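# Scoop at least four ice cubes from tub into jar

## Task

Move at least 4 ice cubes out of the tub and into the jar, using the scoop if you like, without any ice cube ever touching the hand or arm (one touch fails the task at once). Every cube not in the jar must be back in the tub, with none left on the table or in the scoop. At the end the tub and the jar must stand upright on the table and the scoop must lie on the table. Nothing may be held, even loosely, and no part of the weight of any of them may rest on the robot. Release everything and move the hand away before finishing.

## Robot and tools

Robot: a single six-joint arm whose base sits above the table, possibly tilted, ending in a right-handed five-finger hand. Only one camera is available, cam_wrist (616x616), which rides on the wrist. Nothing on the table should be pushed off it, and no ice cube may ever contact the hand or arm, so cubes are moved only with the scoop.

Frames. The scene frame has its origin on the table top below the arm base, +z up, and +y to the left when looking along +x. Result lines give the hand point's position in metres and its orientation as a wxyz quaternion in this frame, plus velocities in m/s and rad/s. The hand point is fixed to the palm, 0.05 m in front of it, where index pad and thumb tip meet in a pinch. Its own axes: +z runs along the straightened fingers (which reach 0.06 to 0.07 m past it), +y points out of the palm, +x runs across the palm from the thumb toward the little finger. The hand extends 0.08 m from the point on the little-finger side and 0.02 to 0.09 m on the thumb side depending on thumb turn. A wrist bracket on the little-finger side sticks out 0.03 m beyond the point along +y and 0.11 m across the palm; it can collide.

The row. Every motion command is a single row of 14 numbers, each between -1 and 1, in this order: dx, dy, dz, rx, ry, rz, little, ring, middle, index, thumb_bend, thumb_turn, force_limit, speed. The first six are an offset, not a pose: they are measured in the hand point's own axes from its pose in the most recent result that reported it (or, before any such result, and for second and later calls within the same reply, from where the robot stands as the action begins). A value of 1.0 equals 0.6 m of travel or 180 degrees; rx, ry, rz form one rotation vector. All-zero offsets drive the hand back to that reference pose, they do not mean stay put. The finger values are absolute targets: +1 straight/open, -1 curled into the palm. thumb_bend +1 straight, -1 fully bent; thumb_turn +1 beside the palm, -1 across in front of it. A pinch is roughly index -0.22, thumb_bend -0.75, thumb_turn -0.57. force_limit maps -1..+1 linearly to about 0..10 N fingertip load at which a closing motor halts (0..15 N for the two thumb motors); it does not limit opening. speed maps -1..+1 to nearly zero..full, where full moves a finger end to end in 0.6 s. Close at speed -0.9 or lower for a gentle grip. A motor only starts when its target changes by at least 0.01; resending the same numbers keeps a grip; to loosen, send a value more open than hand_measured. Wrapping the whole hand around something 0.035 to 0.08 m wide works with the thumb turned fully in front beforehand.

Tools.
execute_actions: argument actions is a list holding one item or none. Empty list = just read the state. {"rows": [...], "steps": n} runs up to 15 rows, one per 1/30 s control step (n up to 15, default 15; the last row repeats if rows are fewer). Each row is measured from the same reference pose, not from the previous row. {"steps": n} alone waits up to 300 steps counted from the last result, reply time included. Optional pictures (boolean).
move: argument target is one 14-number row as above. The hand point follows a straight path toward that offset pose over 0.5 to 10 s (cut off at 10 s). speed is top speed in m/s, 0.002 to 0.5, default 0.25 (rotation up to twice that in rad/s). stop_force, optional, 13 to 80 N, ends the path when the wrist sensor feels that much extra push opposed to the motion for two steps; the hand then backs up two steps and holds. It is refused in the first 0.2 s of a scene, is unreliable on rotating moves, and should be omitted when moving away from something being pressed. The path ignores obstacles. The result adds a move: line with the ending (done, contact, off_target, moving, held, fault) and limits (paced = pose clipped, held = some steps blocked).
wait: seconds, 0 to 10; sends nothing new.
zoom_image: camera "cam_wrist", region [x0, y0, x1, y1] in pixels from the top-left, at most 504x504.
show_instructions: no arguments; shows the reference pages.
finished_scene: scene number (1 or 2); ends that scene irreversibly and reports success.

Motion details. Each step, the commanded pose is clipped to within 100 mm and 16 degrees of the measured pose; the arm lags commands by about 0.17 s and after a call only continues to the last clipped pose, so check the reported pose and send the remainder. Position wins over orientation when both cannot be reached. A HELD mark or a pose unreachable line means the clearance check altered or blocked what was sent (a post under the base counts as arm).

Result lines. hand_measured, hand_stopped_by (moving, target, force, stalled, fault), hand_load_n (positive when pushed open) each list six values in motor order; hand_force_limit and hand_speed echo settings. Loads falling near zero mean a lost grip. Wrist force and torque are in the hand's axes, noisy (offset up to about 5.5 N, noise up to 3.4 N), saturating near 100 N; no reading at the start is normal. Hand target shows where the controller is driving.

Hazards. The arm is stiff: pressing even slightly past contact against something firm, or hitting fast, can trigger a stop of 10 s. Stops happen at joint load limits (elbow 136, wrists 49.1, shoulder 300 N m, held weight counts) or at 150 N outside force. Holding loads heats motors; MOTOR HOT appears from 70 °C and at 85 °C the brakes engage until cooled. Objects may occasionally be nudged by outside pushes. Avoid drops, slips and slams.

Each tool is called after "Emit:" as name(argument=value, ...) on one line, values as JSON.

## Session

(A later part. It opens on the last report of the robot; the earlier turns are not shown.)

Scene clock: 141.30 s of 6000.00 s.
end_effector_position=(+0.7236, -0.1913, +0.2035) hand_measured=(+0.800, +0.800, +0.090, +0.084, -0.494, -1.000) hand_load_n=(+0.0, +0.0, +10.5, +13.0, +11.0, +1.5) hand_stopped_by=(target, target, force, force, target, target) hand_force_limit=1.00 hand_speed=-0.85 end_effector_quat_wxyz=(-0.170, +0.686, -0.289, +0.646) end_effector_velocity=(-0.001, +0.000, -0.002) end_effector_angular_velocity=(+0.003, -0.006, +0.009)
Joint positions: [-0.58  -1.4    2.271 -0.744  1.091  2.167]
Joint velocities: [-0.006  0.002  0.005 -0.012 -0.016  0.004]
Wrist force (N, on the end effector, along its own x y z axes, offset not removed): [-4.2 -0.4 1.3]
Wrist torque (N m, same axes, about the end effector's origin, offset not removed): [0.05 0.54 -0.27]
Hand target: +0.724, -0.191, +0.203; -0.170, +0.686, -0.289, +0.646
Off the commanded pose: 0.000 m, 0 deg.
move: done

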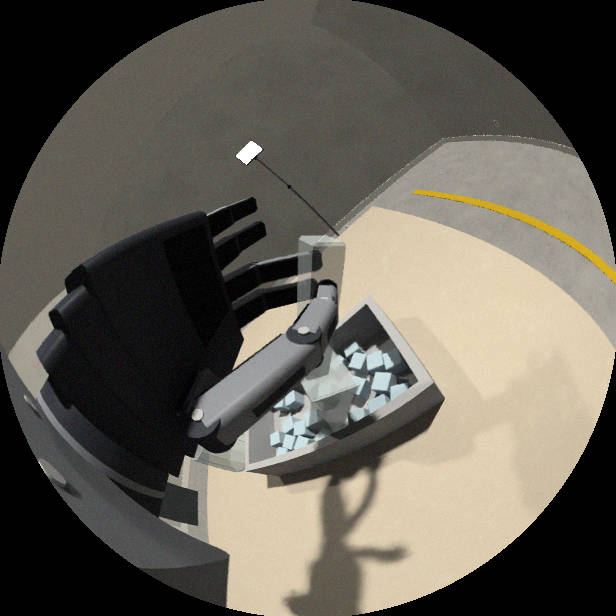

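Emit:
execute_actions(actions=[])

Scene clock: 167.10 s of 6000.00 s.
end_effector_position=(+0.7235, -0.1913, +0.2034) hand_measured=(+0.800, +0.800, +0.090, +0.084, -0.494, -1.000) hand_load_n=(+0.0, +0.0, +10.5, +13.0, +11.0, +2.0) hand_stopped_by=(target, target, force, force, target, target) hand_force_limit=1.00 hand_speed=-0.85 end_effector_quat_wxyz=(-0.170, +0.686, -0.289, +0.646) end_effector_velocity=(-0.001, +0.000, -0.001) end_effector_angular_velocity=(+0.002, +0.002, -0.000)
Joint positions: [-0.581 -1.4    2.272 -0.745  1.09   2.168]
Joint velocities: [-0.     0.001  0.001  0.001  0.     0.   ]
Wrist force (N, on the end effector, along its own x y z axes, offset not removed): [-4.3 1.2 1.0]
Wrist torque (N m, same axes, about the end effector's origin, offset not removed): [0.31 0.63 -0.25]
Hand target: +0.724, -0.191, +0.203; -0.170, +0.686, -0.289, +0.646
Off the commanded pose: 0.000 m, 0 deg.
Steps of this call (steps 1 to 90: nothing new was sent; then 22.80 s passed at rest). Readings (end_effector_position | what the end effector reports):
1: (+0.7236, -0.1913, +0.2035) | hand_measured=(+0.800, +0.800, +0.090, +0.084, -0.494, -1.000) hand_load_n=(+0.0, +0.0, +10.5, +13.0, +11.0, +2.0) hand_stopped_by=(target, target, force, force, target, target) hand_force_limit=1.00 hand_speed=-0.85
2: (+0.7236, -0.1913, +0.2034) | hand_measured=(+0.800, +0.800, +0.090, +0.084, -0.494, -1.000) hand_load_n=(+0.0, +0.0, +10.5, +13.0, +11.0, +2.0) hand_stopped_by=(target, target, force, force, target, target) hand_force_limit=1.00 hand_speed=-0.85
4: (+0.7236, -0.1913, +0.2034) | hand_measured=(+0.800, +0.800, +0.090, +0.084, -0.494, -1.000) hand_load_n=(+0.0, +0.0, +10.5, +13.0, +11.0, +2.0) hand_stopped_by=(target, target, force, force, target, target) hand_force_limit=1.00 hand_speed=-0.85
8: (+0.7235, -0.1913, +0.2034) | hand_measured=(+0.800, +0.800, +0.090, +0.084, -0.494, -1.000) hand_load_n=(+0.0, +0.0, +10.5, +13.0, +11.0, +2.0) hand_stopped_by=(target, target, force, force, target, target) hand_force_limit=1.00 hand_speed=-0.85
90: the state above

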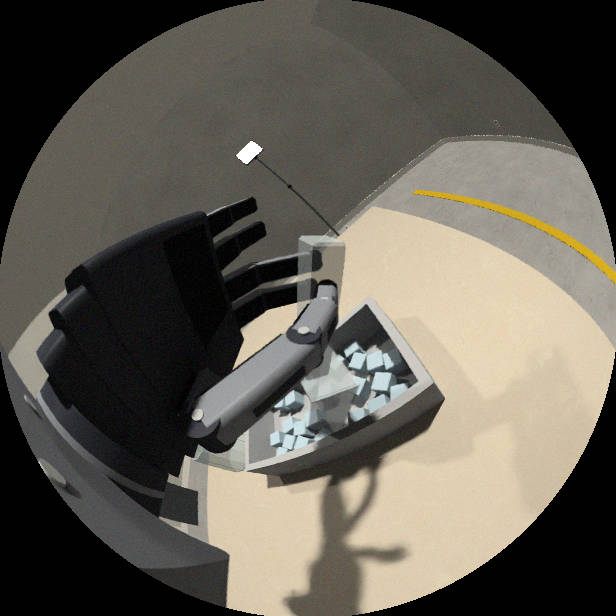

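Emit:
move(target=[-0.0159,0.0092,0.0185,0,0,0,0.8,0.8,-1,-1,-0.5,-1,1,-0.85], speed=0.02)

Emit:
zoom_image(camera="cam_wrist", region=[230,280,460,500])

Scene clock: 176.23 s of 6000.00 s.
end_effector_position=(+0.7334, -0.1913, +0.1915) hand_measured=(+0.800, +0.800, +0.090, +0.084, -0.494, -1.000) hand_load_n=(+0.0, +0.0, +12.0, +10.5, +11.5, -1.0) hand_stopped_by=(target, target, force, force, target, target) hand_force_limit=1.00 hand_speed=-0.85 end_effector_quat_wxyz=(-0.170, +0.686, -0.289, +0.646) end_effector_velocity=(+0.001, -0.000, -0.002) end_effector_angular_velocity=(+0.001, +0.000, -0.001)
Joint positions: [-0.568 -1.367  2.261 -0.769  1.102  2.17 ]
Joint velocities: [ 0.001  0.004 -0.001 -0.002  0.002  0.   ]
Wrist force (N, on the end effector, along its own x y z axes, offset not removed): [-3.0 1.0 0.2]
Wrist torque (N m, same axes, about the end effector's origin, offset not removed): [0.20 0.21 -0.28]
Hand target: +0.734, -0.191, +0.191; -0.170, +0.686, -0.289, +0.646
Off the commanded pose: 0.000 m, 0 deg.
After step 90, 5.07 s passed at rest.
move: done

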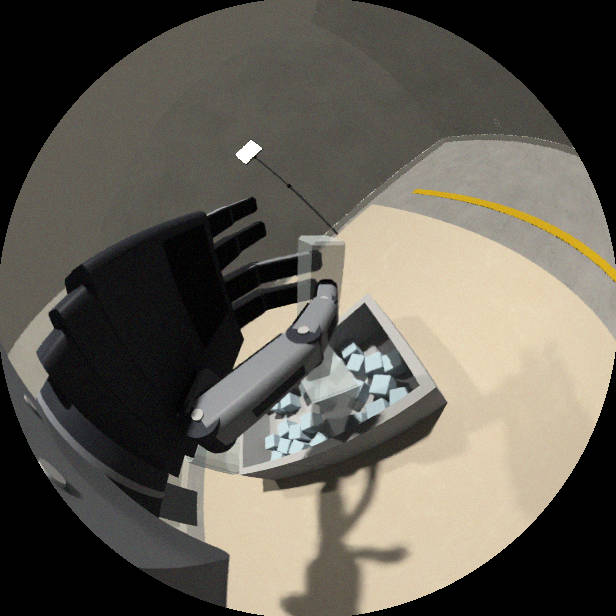

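Region (230, 280, 460, 500) of cam_wrist's 616x616 image, scaled by 2.191, with more detail than that image has; it fills the top 482 rows of this view, and the rest is white.

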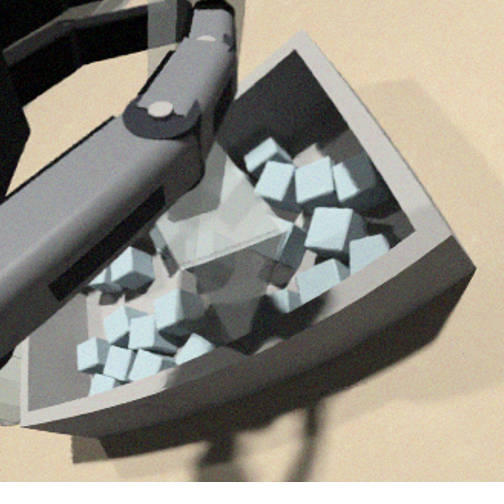

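Emit:
move(target=[-0.0106,0.008,0.0014,0,0,0,0.8,0.8,-1,-1,-0.5,-1,1,-0.85], speed=0.02)

Emit:
zoom_image(camera="cam_wrist", region=[230,280,460,500])

Scene clock: 182.60 s of 6000.00 s.
end_effector_position=(+0.7334, -0.1911, +0.1837) hand_measured=(+0.800, +0.800, +0.090, +0.084, -0.494, -1.000) hand_load_n=(+0.0, +0.0, +12.0, +10.5, +11.5, -1.0) hand_stopped_by=(target, target, force, force, target, target) hand_force_limit=1.00 hand_speed=-0.85 end_effector_quat_wxyz=(-0.170, +0.686, -0.289, +0.646) end_effector_velocity=(-0.001, +0.000, -0.003) end_effector_angular_velocity=(+0.002, +0.001, -0.000)
Joint positions: [-0.568 -1.354  2.266 -0.786  1.102  2.17 ]
Joint velocities: [-0.     0.004  0.003 -0.006 -0.     0.001]
Wrist force (N, on the end effector, along its own x y z axes, offset not removed): [-2.3 0.4 -0.7]
Wrist torque (N m, same axes, about the end effector's origin, offset not removed): [0.18 0.05 -0.17]
Hand target: +0.733, -0.191, +0.183; -0.170, +0.686, -0.289, +0.646
Off the commanded pose: 0.000 m, 0 deg.
After step 90, 2.63 s passed at rest.
move: done

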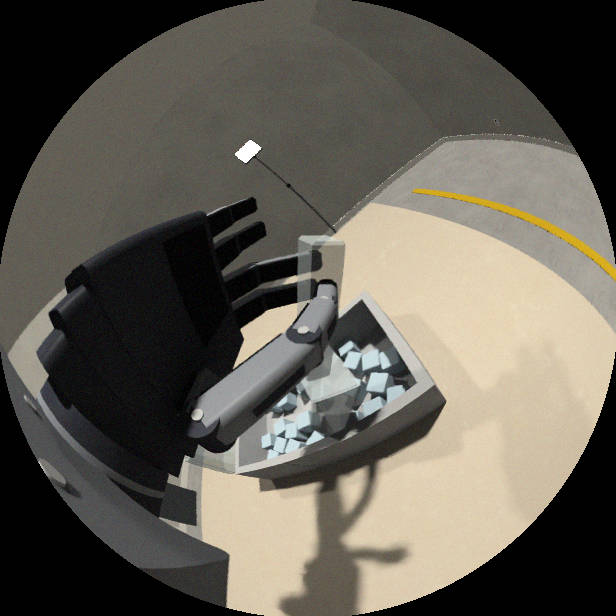

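Region (230, 280, 460, 500) of cam_wrist's 616x616 image, scaled by 2.191, with more detail than that image has; it fills the top 482 rows of this view, and the rest is white.

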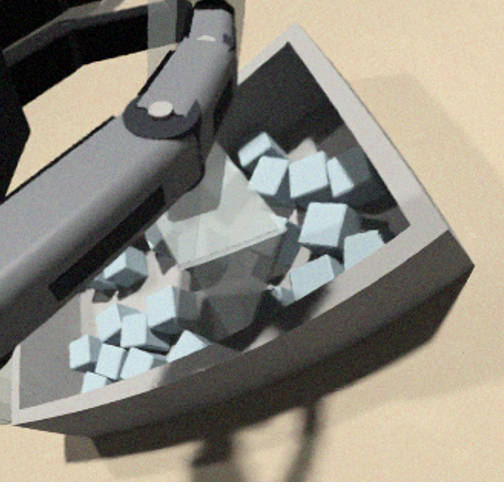

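Still free. Forward .02 and down .005.

Emit:
move(target=[-0.0269,-0.021,-0.0036,0,0,0,0.8,0.8,-1,-1,-0.5,-1,1,-0.85], speed=0.02)

Emit:
zoom_image(camera="cam_wrist", region=[230,280,460,500])

Scene clock: 188.60 s of 6000.00 s.
end_effector_position=(+0.7335, -0.1713, +0.1789) hand_measured=(+0.800, +0.800, +0.090, +0.084, -0.494, -1.000) hand_load_n=(+0.0, +0.0, +12.0, +10.5, +11.5, -1.0) hand_stopped_by=(target, target, force, force, target, target) hand_force_limit=1.00 hand_speed=-0.85 end_effector_quat_wxyz=(-0.170, +0.686, -0.289, +0.646) end_effector_velocity=(-0.000, +0.002, -0.001) end_effector_angular_velocity=(+0.001, +0.000, -0.001)
Joint positions: [-0.533 -1.352  2.277 -0.801  1.137  2.175]
Joint velocities: [ 0.003  0.001  0.001 -0.002  0.003  0.001]
Wrist force (N, on the end effector, along its own x y z axes, offset not removed): [-4.1 1.4 0.3]
Wrist torque (N m, same axes, about the end effector's origin, offset not removed): [0.22 0.32 -0.34]
Hand target: +0.734, -0.171, +0.179; -0.170, +0.686, -0.289, +0.646
Off the commanded pose: 0.000 m, 0 deg.
After step 90, 1.67 s passed at rest.
move: done

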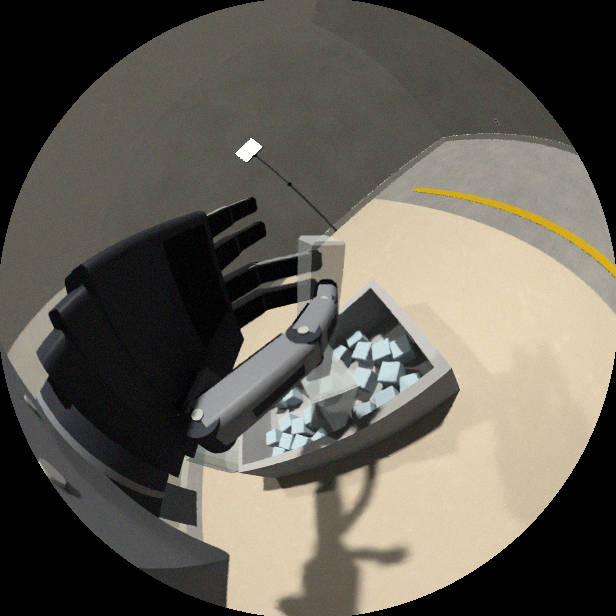

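Region (230, 280, 460, 500) of cam_wrist's 616x616 image, scaled by 2.191, with more detail than that image has; it fills the top 482 rows of this view, and the rest is white.

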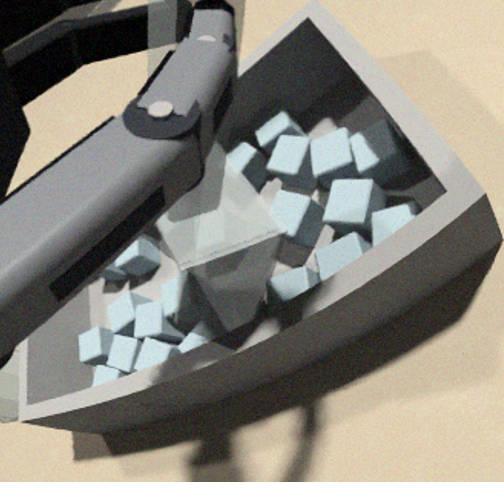

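Unroll now, with small +X.

Emit:
move(target=[0,-0.0015,0.008,-0.11,0,0,0.8,0.8,-1,-1,-0.5,-1,1,-0.85], speed=0.06)

Emit:
move(target=[-0.0106,0.007,0.004,0,0,0,0.8,0.8,-1,-1,-0.5,-1,1,-0.85], speed=0.02)

Emit:
zoom_image(camera="cam_wrist", region=[180,280,440,520])

Scene clock: 198.43 s of 6000.00 s.
end_effector_position=(+0.7383, -0.1711, +0.1790) hand_measured=(+0.800, +0.800, +0.090, +0.084, -0.494, -1.000) hand_load_n=(+0.0, +0.0, +12.0, +10.5, +11.5, -1.0) hand_stopped_by=(target, target, force, force, target, target) hand_force_limit=1.00 hand_speed=-0.85 end_effector_quat_wxyz=(-0.050, +0.705, -0.395, +0.587) end_effector_velocity=(-0.001, +0.001, -0.001) end_effector_angular_velocity=(+0.001, +0.009, -0.009)
Joint positions: [-0.365 -1.325  2.123 -0.483  1.586  2.171]
Joint velocities: [ 0.005  0.002 -0.005  0.012  0.014  0.002]
Wrist force (N, on the end effector, along its own x y z axes, offset not removed): [-3.2 0.0 -0.4]
Wrist torque (N m, same axes, about the end effector's origin, offset not removed): [0.05 0.19 -0.30]
Hand target: +0.738, -0.171, +0.179; -0.050, +0.705, -0.396, +0.587
Off the commanded pose: 0.000 m, 0 deg.
After step 90, 3.63 s passed at rest.
move: done

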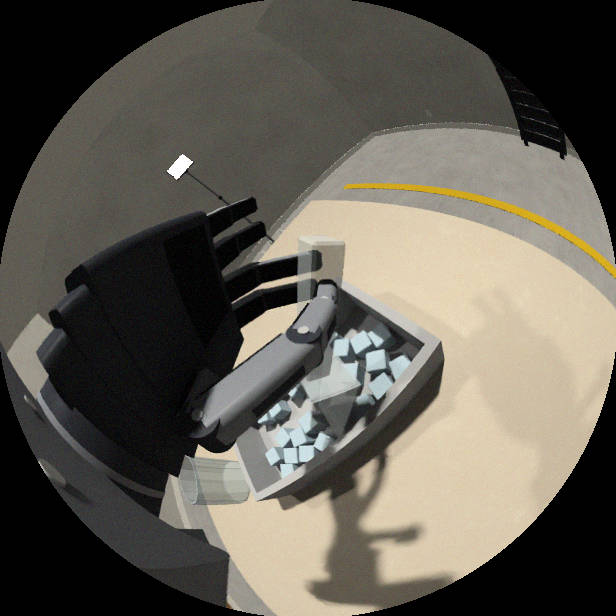

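Scene clock: 199.17 s of 6000.00 s.
end_effector_position=(+0.7383, -0.1710, +0.1713) hand_measured=(+0.800, +0.800, +0.090, +0.084, -0.494, -1.000) hand_load_n=(+0.0, +0.0, +12.0, +10.5, +11.5, -1.0) hand_stopped_by=(target, target, force, force, target, target) hand_force_limit=1.00 hand_speed=-0.85 end_effector_quat_wxyz=(-0.050, +0.705, -0.395, +0.587) end_effector_velocity=(-0.000, -0.000, -0.002) end_effector_angular_velocity=(+0.000, -0.001, -0.001)
Joint positions: [-0.365 -1.315  2.128 -0.498  1.586  2.171]
Joint velocities: [-0.001  0.003  0.002 -0.005 -0.     0.   ]
Wrist force (N, on the end effector, along its own x y z axes, offset not removed): [-4.0 1.4 0.3]
Wrist torque (N m, same axes, about the end effector's origin, offset not removed): [0.28 0.29 -0.32]
Hand target: +0.738, -0.171, +0.171; -0.050, +0.705, -0.395, +0.587
Off the commanded pose: 0.000 m, 0 deg.
move: done

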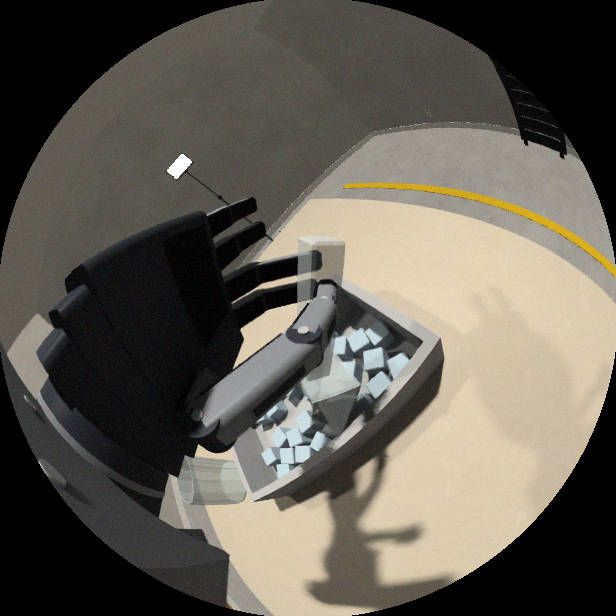

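Region (180, 280, 440, 520) of cam_wrist's 616x616 image, scaled by 1.938, with more detail than that image has; it fills the top 465 rows of this view, and the rest is white.

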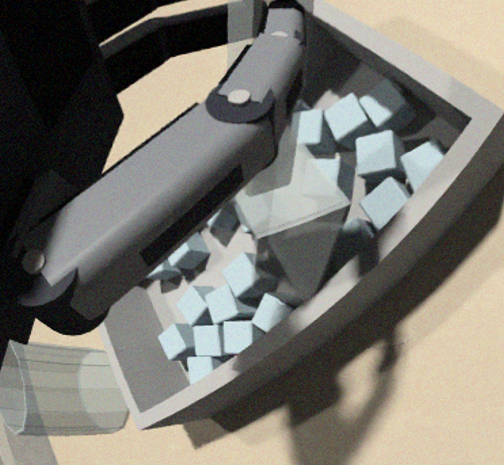

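Emit:
move(target=[-0.0066,0.0044,0.0025,0,0,0,0.8,0.8,-1,-1,-0.5,-1,1,-0.85], speed=0.01)

Scene clock: 205.57 s of 6000.00 s.
end_effector_position=(+0.7383, -0.1710, +0.1665) hand_measured=(+0.800, +0.800, +0.090, +0.084, -0.494, -1.000) hand_load_n=(+0.0, +0.0, +12.0, +10.5, +11.5, -1.0) hand_stopped_by=(target, target, force, force, target, target) hand_force_limit=1.00 hand_speed=-0.85 end_effector_quat_wxyz=(-0.050, +0.705, -0.395, +0.587) end_effector_velocity=(-0.000, +0.000, -0.002) end_effector_angular_velocity=(+0.002, +0.001, -0.000)
Joint positions: [-0.365 -1.308  2.131 -0.508  1.586  2.171]
Joint velocities: [ 0.     0.003  0.001 -0.003  0.     0.001]
Wrist force (N, on the end effector, along its own x y z axes, offset not removed): [-3.2 0.4 1.5]
Wrist torque (N m, same axes, about the end effector's origin, offset not removed): [0.07 0.12 -0.27]
Hand target: +0.738, -0.171, +0.166; -0.050, +0.705, -0.395, +0.587
Off the commanded pose: 0.000 m, 0 deg.
After step 90, 2.70 s passed at rest.
move: done

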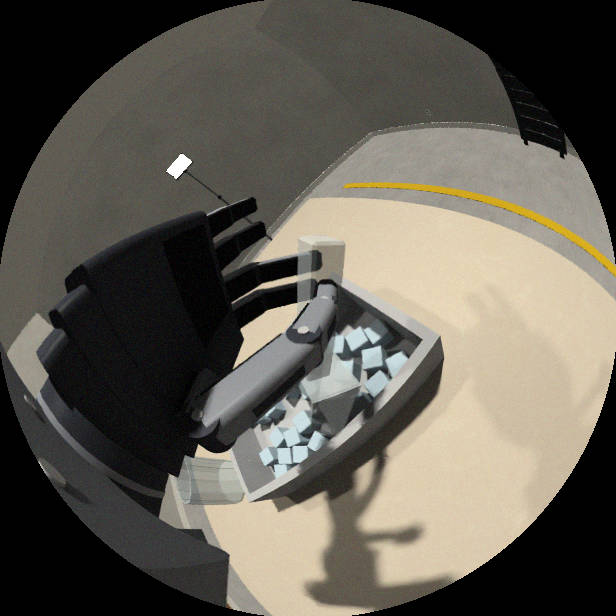

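Emit:
move(target=[-0.0458,0.0122,0.007,0,-0.0333,0.0577,0.8,0.8,-1,-1,-0.5,-1,1,-0.85], speed=0.03)

Emit:
zoom_image(camera="cam_wrist", region=[200,280,460,520])

Scene clock: 215.57 s of 6000.00 s.
end_effector_position=(+0.7384, -0.1608, +0.1397) hand_measured=(+0.800, +0.800, +0.090, +0.084, -0.494, -1.000) hand_load_n=(+0.0, +0.0, +12.0, +10.5, +12.0, -1.0) hand_stopped_by=(target, target, force, force, target, target) hand_force_limit=1.00 hand_speed=-0.85 end_effector_quat_wxyz=(-0.123, +0.696, -0.454, +0.543) end_effector_velocity=(+0.001, +0.001, -0.001) end_effector_angular_velocity=(+0.011, -0.001, +0.000)
Joint positions: [-0.403 -1.284  2.114 -0.434  1.486  2.335]
Joint velocities: [-0.002  0.002 -0.002  0.004 -0.006  0.009]
Wrist force (N, on the end effector, along its own x y z axes, offset not removed): [-2.4 0.3 0.6]
Wrist torque (N m, same axes, about the end effector's origin, offset not removed): [0.13 0.16 -0.18]
Hand target: +0.738, -0.161, +0.140; -0.124, +0.696, -0.454, +0.543
Off the commanded pose: 0.000 m, 0 deg.
After step 90, 3.30 s passed at rest.
move: done

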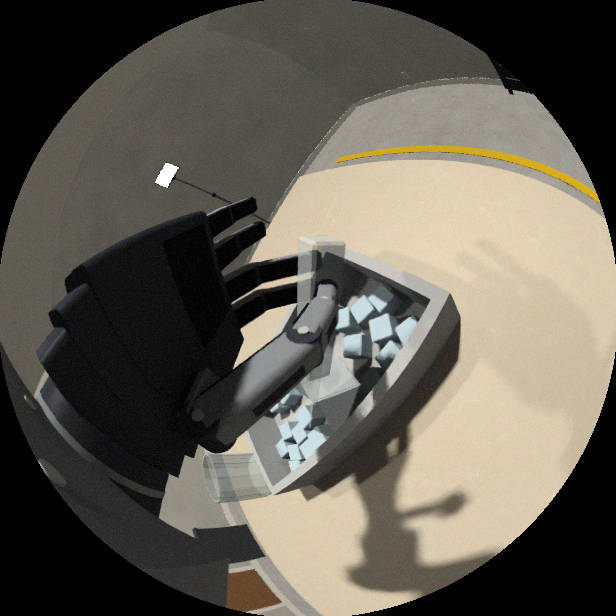

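Region (200, 280, 460, 520) of cam_wrist's 616x616 image, scaled by 1.938, with more detail than that image has; it fills the top 465 rows of this view, and the rest is white.

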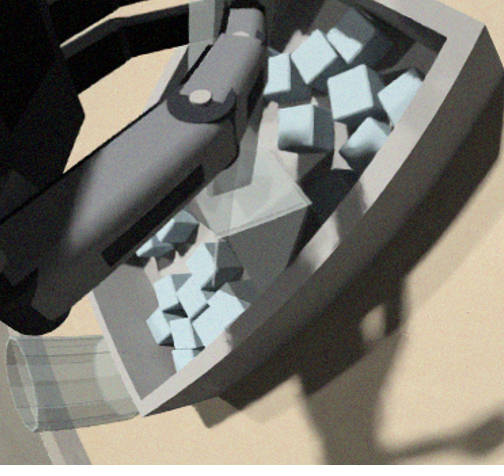

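Emit:
move(target=[-0.0314,0.0318,0.0184,0,-0.0278,0.0481,0.8,0.8,-1,-1,-0.5,-1,1,-0.85], speed=0.03)

Emit:
move(target=[-0.0034,0.005,0.0029,0,0,0,0.8,0.8,-1,-1,-0.5,-1,1,-0.85], speed=0.01)

Emit:
zoom_image(camera="cam_wrist", region=[200,280,460,520])

Scene clock: 226.57 s of 6000.00 s.
end_effector_position=(+0.7385, -0.1606, +0.1109) hand_measured=(+0.800, +0.800, +0.090, +0.084, -0.494, -1.000) hand_load_n=(+0.0, +0.0, +11.5, +10.5, +12.5, -1.0) hand_stopped_by=(target, target, force, force, target, target) hand_force_limit=1.00 hand_speed=-0.85 end_effector_quat_wxyz=(-0.183, +0.683, -0.499, +0.501) end_effector_velocity=(+0.001, -0.001, -0.001) end_effector_angular_velocity=(+0.010, -0.002, -0.001)
Joint positions: [-0.453 -1.244  2.102 -0.399  1.376  2.456]
Joint velocities: [-0.004  0.002 -0.001  0.001 -0.007  0.008]
Wrist force (N, on the end effector, along its own x y z axes, offset not removed): [-1.5 -1.2 -0.1]
Wrist torque (N m, same axes, about the end effector's origin, offset not removed): [0.13 0.19 -0.04]
Hand target: +0.738, -0.161, +0.111; -0.184, +0.683, -0.499, +0.501
Off the commanded pose: 0.000 m, 0 deg.
After step 90, 4.87 s passed at rest.
move: done

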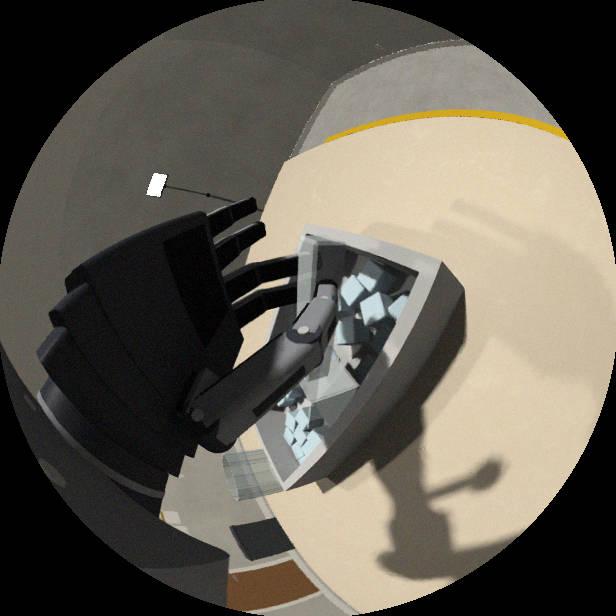

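Scene clock: 227.27 s of 6000.00 s.
end_effector_position=(+0.7385, -0.1606, +0.1070) hand_measured=(+0.800, +0.800, +0.090, +0.084, -0.494, -1.000) hand_load_n=(+0.0, +0.0, +11.0, +10.0, +12.0, -1.5) hand_stopped_by=(target, target, force, force, target, target) hand_force_limit=1.00 hand_speed=-0.85 end_effector_quat_wxyz=(-0.183, +0.683, -0.499, +0.501) end_effector_velocity=(+0.000, +0.000, -0.001) end_effector_angular_velocity=(-0.001, -0.001, +0.000)
Joint positions: [-0.453 -1.238  2.104 -0.406  1.376  2.456]
Joint velocities: [ 0.     0.001  0.001 -0.004 -0.    -0.   ]
Wrist force (N, on the end effector, along its own x y z axes, offset not removed): [-1.1 0.6 -1.2]
Wrist torque (N m, same axes, about the end effector's origin, offset not removed): [0.40 0.09 0.01]
Hand target: +0.738, -0.161, +0.107; -0.183, +0.683, -0.499, +0.501
Off the commanded pose: 0.000 m, 0 deg.
move: done

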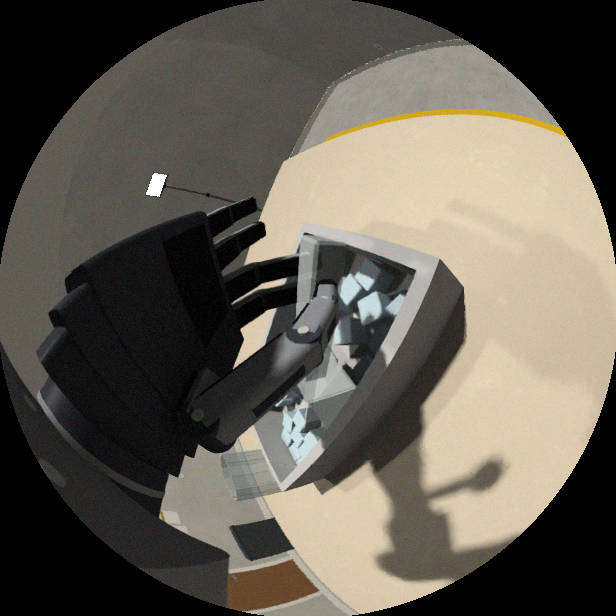

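Region (200, 280, 460, 520) of cam_wrist's 616x616 image, scaled by 1.938, with more detail than that image has; it fills the top 465 rows of this view, and the rest is white.

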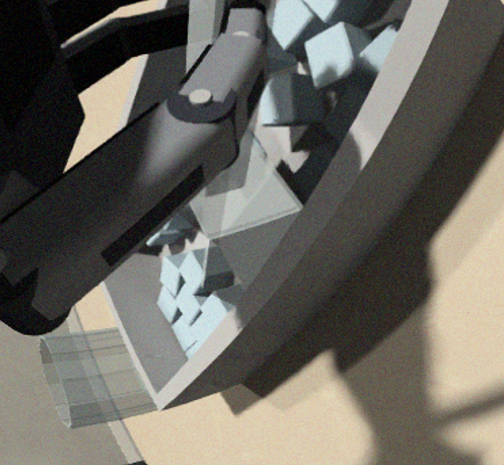

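On floor. Push .04.

Emit:
move(target=[-0.0574,-0.0293,-0.0169,0,0,0,0.8,0.8,-0.9,-0.9,-0.5,-1,1,-0.85], speed=0.02)

Emit:
zoom_image(camera="cam_wrist", region=[200,320,400,520])

Scene clock: 234.00 s of 6000.00 s.
end_effector_position=(+0.7384, -0.1208, +0.1073) hand_measured=(+0.800, +0.800, +0.090, +0.084, -0.492, -1.000) hand_load_n=(+0.0, +0.0, +10.0, +11.0, +13.0, -0.5) hand_stopped_by=(target, target, force, force, target, target) hand_force_limit=1.00 hand_speed=-0.85 end_effector_quat_wxyz=(-0.183, +0.683, -0.499, +0.501) end_effector_velocity=(-0.001, +0.002, -0.000) end_effector_angular_velocity=(+0.000, +0.001, +0.000)
Joint positions: [-0.384 -1.247  2.115 -0.414  1.438  2.487]
Joint velocities: [ 0.003 -0.001  0.001  0.001  0.003  0.001]
Wrist force (N, on the end effector, along its own x y z axes, offset not removed): [1.5 0.9 1.2]
Wrist torque (N m, same axes, about the end effector's origin, offset not removed): [0.35 0.30 -0.02]
Hand target: +0.738, -0.121, +0.107; -0.183, +0.683, -0.499, +0.501
Off the commanded pose: 0.000 m, 0 deg.
After step 90, 1.43 s passed at rest.
move: done

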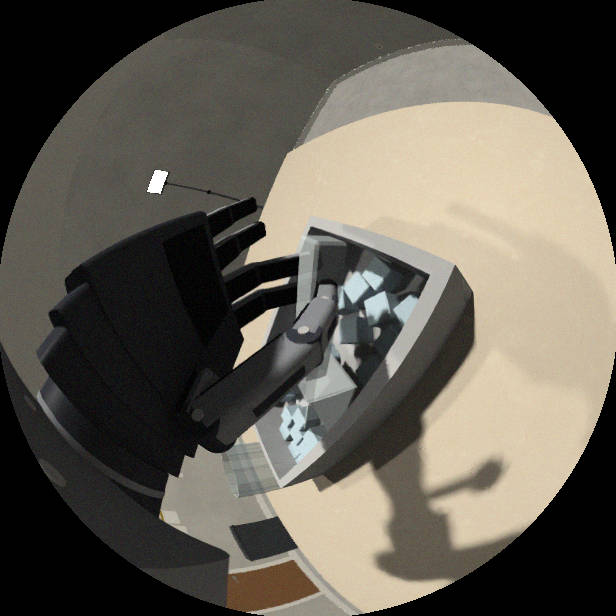

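Region (200, 320, 400, 520) of cam_wrist's 616x616 image, scaled by 2.520, with more detail than that image has.

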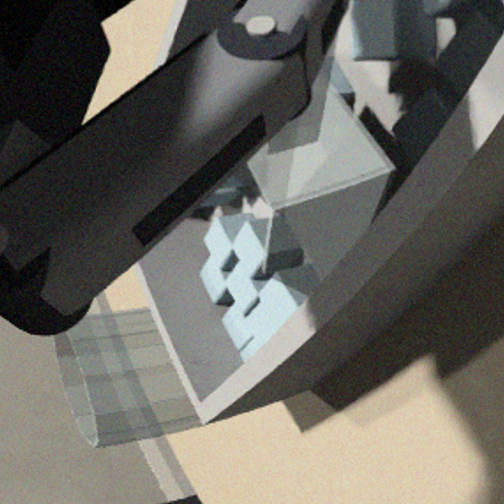

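Emit:
move(target=[0.018,0.016,0.0092,0,0,0,0.8,0.8,-0.9,-0.9,-0.5,-1,1,-0.85], speed=0.02)

Emit:
zoom_image(camera="cam_wrist", region=[250,360,370,480])

Scene clock: 242.07 s of 6000.00 s.
end_effector_position=(+0.7384, -0.1355, +0.1032) hand_measured=(+0.800, +0.800, +0.090, +0.084, -0.492, -1.000) hand_load_n=(+0.0, +0.0, +10.5, +10.0, +12.0, -1.5) hand_stopped_by=(target, target, force, force, target, target) hand_force_limit=1.00 hand_speed=-0.85 end_effector_quat_wxyz=(-0.183, +0.683, -0.499, +0.501) end_effector_velocity=(-0.000, -0.002, -0.000) end_effector_angular_velocity=(-0.000, +0.000, -0.000)
Joint positions: [-0.41  -1.239  2.114 -0.42   1.415  2.475]
Joint velocities: [-0.003  0.001 -0.    -0.    -0.003 -0.002]
Wrist force (N, on the end effector, along its own x y z axes, offset not removed): [-5.2 -0.5 0.0]
Wrist torque (N m, same axes, about the end effector's origin, offset not removed): [0.17 0.46 -0.18]
Hand target: +0.738, -0.136, +0.103; -0.183, +0.683, -0.499, +0.501
Off the commanded pose: 0.000 m, 0 deg.
After step 90, 4.00 s passed at rest.
move: done

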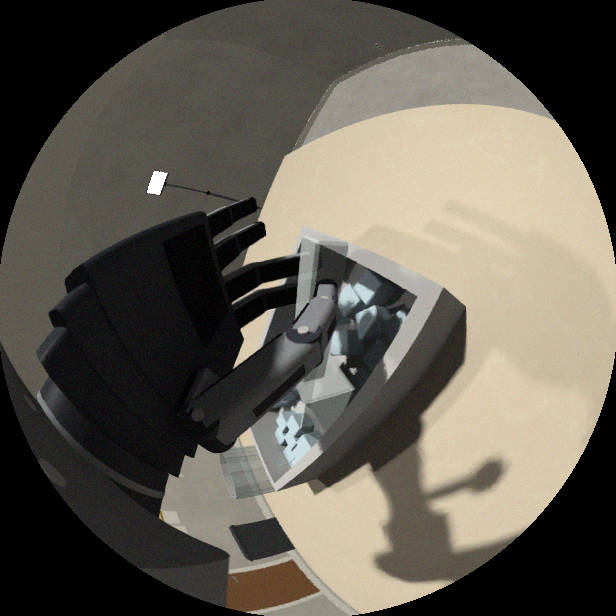

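Region (250, 360, 370, 480) of cam_wrist's 616x616 image, scaled by 4.200, with more detail than that image has.

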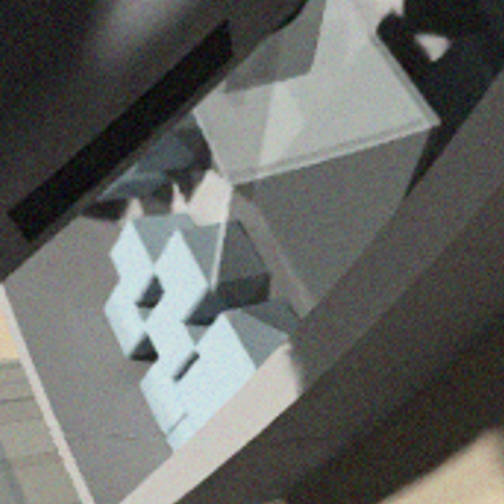

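Emit:
move(target=[0,-0.019,0.033,0,0,0,0.8,0.8,-0.9,-0.9,-0.5,-1,1,-0.85], speed=0.02)

Emit:
move(target=[-0.043,-0.022,-0.0127,0,0,0,0.8,0.8,-0.9,-0.9,-0.5,-1,1,-0.85], speed=0.02)

Emit:
zoom_image(camera="cam_wrist", region=[240,350,380,490])

Scene clock: 252.03 s of 6000.00 s.
end_effector_position=(+0.7611, -0.1354, +0.1032) hand_measured=(+0.800, +0.800, +0.090, +0.084, -0.492, -1.000) hand_load_n=(+0.0, +0.0, +11.5, +8.0, +12.0, -3.5) hand_stopped_by=(target, target, force, force, target, target) hand_force_limit=1.00 hand_speed=-0.85 end_effector_quat_wxyz=(-0.183, +0.683, -0.499, +0.501) end_effector_velocity=(+0.003, -0.000, +0.001) end_effector_angular_velocity=(-0.000, -0.002, -0.000)
Joint positions: [-0.391 -1.21   2.069 -0.405  1.432  2.483]
Joint velocities: [ 0.002  0.003 -0.006  0.     0.002  0.002]
Wrist force (N, on the end effector, along its own x y z axes, offset not removed): [-2.6 1.3 -2.5]
Wrist torque (N m, same axes, about the end effector's origin, offset not removed): [0.48 0.12 -0.09]
Hand target: +0.761, -0.135, +0.103; -0.183, +0.683, -0.499, +0.501
Off the commanded pose: 0.000 m, 0 deg.
After step 90, 5.53 s passed at rest.
move: done

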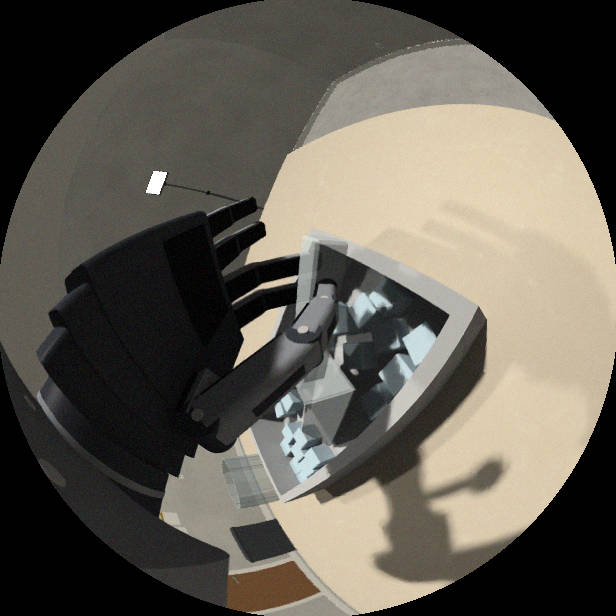

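Scene clock: 253.83 s of 6000.00 s.
end_effector_position=(+0.7611, -0.1056, +0.1035) hand_measured=(+0.800, +0.800, +0.090, +0.084, -0.492, -1.000) hand_load_n=(+0.0, +0.0, +10.0, +9.5, +13.5, -1.5) hand_stopped_by=(target, target, force, force, target, target) hand_force_limit=1.00 hand_speed=-0.85 end_effector_quat_wxyz=(-0.183, +0.683, -0.499, +0.501) end_effector_velocity=(-0.000, +0.001, -0.001) end_effector_angular_velocity=(+0.000, +0.001, -0.001)
Joint positions: [-0.34  -1.215  2.075 -0.409  1.477  2.506]
Joint velocities: [ 0.003  0.001  0.    -0.     0.003  0.001]
Wrist force (N, on the end effector, along its own x y z axes, offset not removed): [0.8 -1.5 1.5]
Wrist torque (N m, same axes, about the end effector's origin, offset not removed): [-0.08 0.38 -0.21]
Hand target: +0.761, -0.105, +0.103; -0.183, +0.683, -0.499, +0.501
Off the commanded pose: 0.000 m, 0 deg.
move: done

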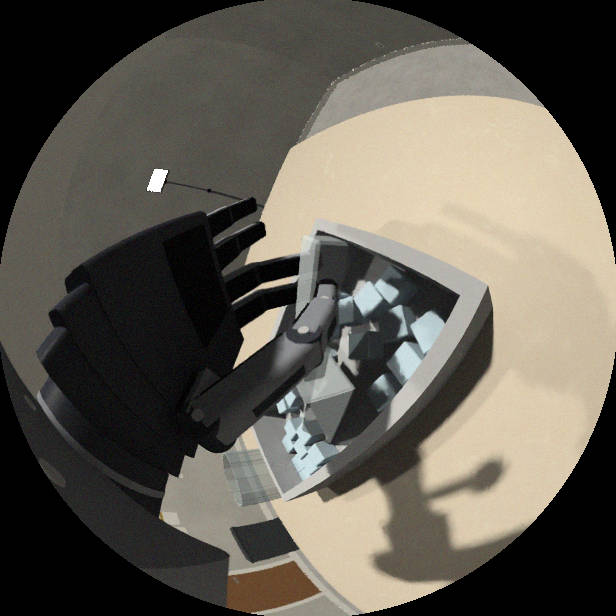

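Region (240, 350, 380, 490) of cam_wrist's 616x616 image, scaled by 3.600, with more detail than that image has.

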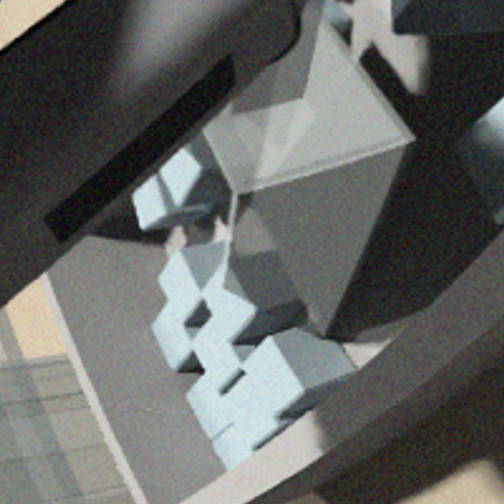

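Emit:
move(target=[0.004,-0.008,0.0185,0,0,0,0.8,0.8,-1,-1,-0.5,-1,1,-0.85], speed=0.02)

Emit:
move(target=[-0.029,-0.0147,-0.0085,0,0,0,0.8,0.8,-1,-1,-0.5,-1,1,-0.85], speed=0.02)

Emit:
zoom_image(camera="cam_wrist", region=[240,350,380,490])

Scene clock: 261.97 s of 6000.00 s.
end_effector_position=(+0.7729, -0.1083, +0.1035) hand_measured=(+0.800, +0.800, +0.088, +0.080, -0.492, -1.000) hand_load_n=(+0.0, +0.0, +12.0, +9.5, +13.0, -3.0) hand_stopped_by=(target, target, force, force, target, target) hand_force_limit=1.00 hand_speed=-0.85 end_effector_quat_wxyz=(-0.183, +0.683, -0.499, +0.501) end_effector_velocity=(+0.001, +0.000, -0.000) end_effector_angular_velocity=(+0.001, +0.001, +0.000)
Joint positions: [-0.337 -1.199  2.051 -0.4    1.481  2.508]
Joint velocities: [ 0.001  0.002 -0.003  0.002  0.     0.001]
Wrist force (N, on the end effector, along its own x y z axes, offset not removed): [-3.7 -0.6 0.5]
Wrist torque (N m, same axes, about the end effector's origin, offset not removed): [0.09 0.18 -0.22]
Hand target: +0.773, -0.108, +0.104; -0.183, +0.683, -0.499, +0.501
Off the commanded pose: 0.000 m, 0 deg.
After step 90, 4.23 s passed at rest.
move: done

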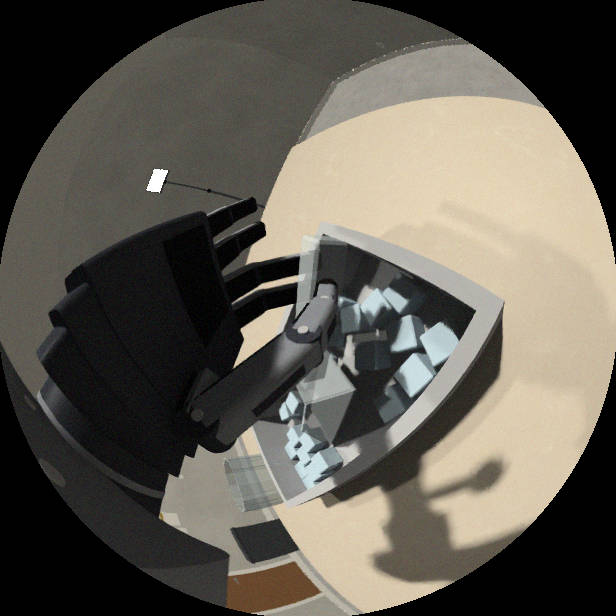

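Scene clock: 263.27 s of 6000.00 s.
end_effector_position=(+0.7728, -0.0884, +0.1036) hand_measured=(+0.800, +0.800, +0.088, +0.080, -0.492, -1.000) hand_load_n=(+0.0, +0.0, +11.0, +10.0, +14.5, -2.5) hand_stopped_by=(target, target, force, force, target, target) hand_force_limit=1.00 hand_speed=-0.85 end_effector_quat_wxyz=(-0.183, +0.683, -0.499, +0.501) end_effector_velocity=(+0.000, +0.002, -0.000) end_effector_angular_velocity=(+0.000, -0.001, -0.001)
Joint positions: [-0.303 -1.201  2.054 -0.402  1.511  2.522]
Joint velocities: [ 0.003  0.     0.    -0.001  0.003  0.002]
Wrist force (N, on the end effector, along its own x y z axes, offset not removed): [2.0 0.6 0.5]
Wrist torque (N m, same axes, about the end effector's origin, offset not removed): [0.29 0.20 -0.09]
Hand target: +0.773, -0.088, +0.104; -0.183, +0.683, -0.499, +0.501
Off the commanded pose: 0.000 m, 0 deg.
move: done

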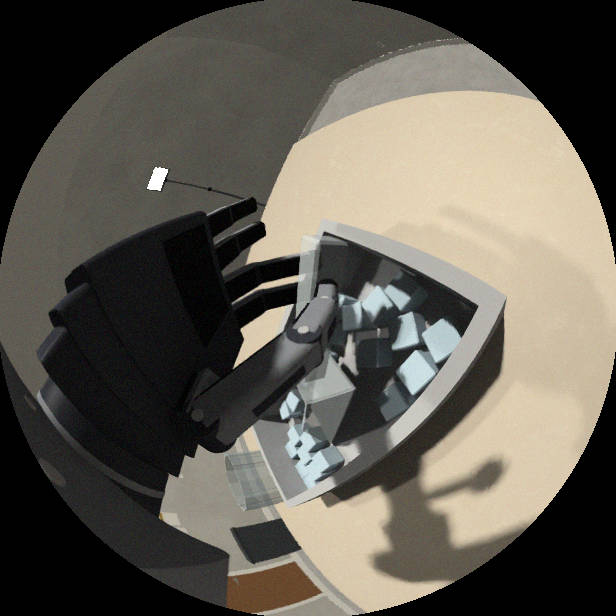

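Region (240, 350, 380, 490) of cam_wrist's 616x616 image, scaled by 3.600, with more detail than that image has.

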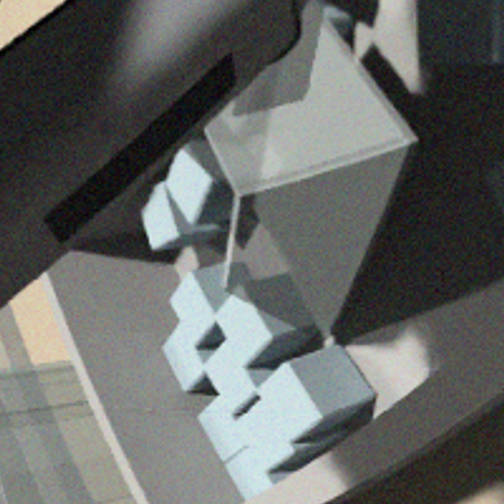

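Emit:
move(target=[0.012,-0.008,0.034,0,0,0,0.8,0.8,-1,-1,-0.5,-1,1,-0.85], speed=0.02)

Emit:
zoom_image(camera="cam_wrist", region=[240,350,380,490])

Scene clock: 279.30 s of 6000.00 s.
end_effector_position=(+0.7927, -0.0975, +0.1021) hand_measured=(+0.800, +0.800, +0.088, +0.080, -0.492, -1.000) hand_load_n=(+0.0, +0.0, +14.0, +6.0, +13.0, -7.0) hand_stopped_by=(target, target, force, force, target, target) hand_force_limit=1.00 hand_speed=-0.85 end_effector_quat_wxyz=(-0.183, +0.683, -0.499, +0.501) end_effector_velocity=(+0.001, -0.001, -0.000) end_effector_angular_velocity=(+0.001, -0.000, -0.001)
Joint positions: [-0.306 -1.173  2.013 -0.39   1.508  2.521]
Joint velocities: [-0.001  0.002 -0.003  0.001 -0.     0.   ]
Wrist force (N, on the end effector, along its own x y z axes, offset not removed): [-1.2 2.1 -4.4]
Wrist torque (N m, same axes, about the end effector's origin, offset not removed): [0.44 -0.46 -0.12]
Hand target: +0.793, -0.098, +0.102; -0.183, +0.683, -0.499, +0.501
Off the commanded pose: 0.000 m, 0 deg.
After step 90, 11.63 s passed at rest.
move: done

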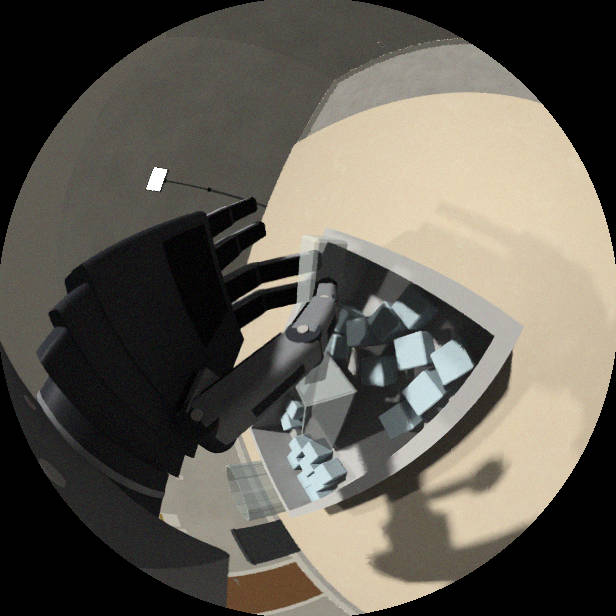

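Region (240, 350, 380, 490) of cam_wrist's 616x616 image, scaled by 3.600, with more detail than that image has.

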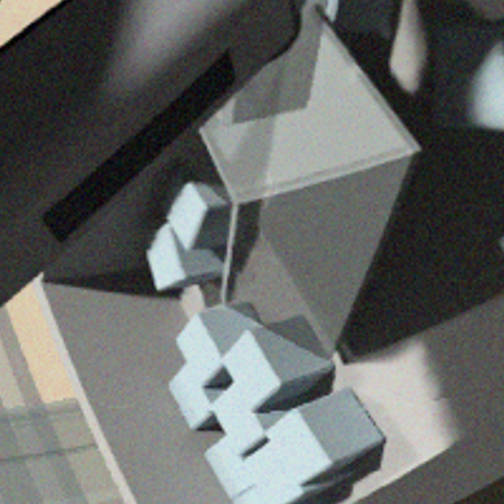

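Emit:
move(target=[0,0.015,-0.026,0,0,0,0.8,0.8,-0.9,-0.9,-0.5,-1,1,-0.85], speed=0.02)

Emit:
zoom_image(camera="cam_wrist", region=[260,380,370,490])

Scene clock: 288.30 s of 6000.00 s.
end_effector_position=(+0.7749, -0.0975, +0.1020) hand_measured=(+0.800, +0.800, +0.088, +0.070, -0.492, -1.000) hand_load_n=(+0.0, +0.0, +9.5, +15.5, +14.5, -1.0) hand_stopped_by=(target, target, force, force, target, target) hand_force_limit=1.00 hand_speed=-0.85 end_effector_quat_wxyz=(-0.183, +0.683, -0.499, +0.501) end_effector_velocity=(-0.001, +0.000, +0.001) end_effector_angular_velocity=(+0.000, -0.002, +0.000)
Joint positions: [-0.317 -1.196  2.049 -0.403  1.498  2.516]
Joint velocities: [-0.001 -0.003  0.003 -0.003 -0.001  0.   ]
Wrist force (N, on the end effector, along its own x y z axes, offset not removed): [-2.8 0.7 1.5]
Wrist torque (N m, same axes, about the end effector's origin, offset not removed): [0.26 0.21 -0.10]
Hand target: +0.775, -0.098, +0.102; -0.183, +0.683, -0.499, +0.501
Off the commanded pose: 0.000 m, 0 deg.
After step 90, 4.80 s passed at rest.
move: done

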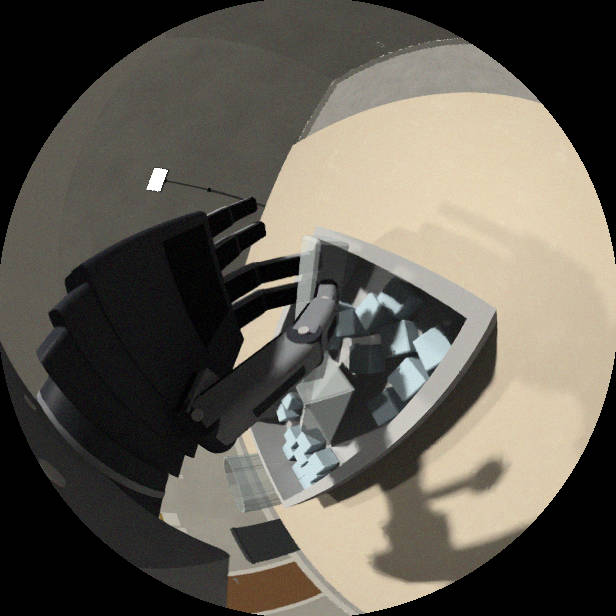

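Region (260, 380, 370, 490) of cam_wrist's 616x616 image, scaled by 4.582, with more detail than that image has.

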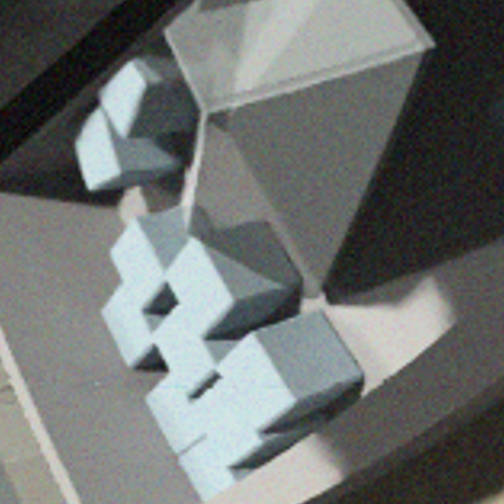

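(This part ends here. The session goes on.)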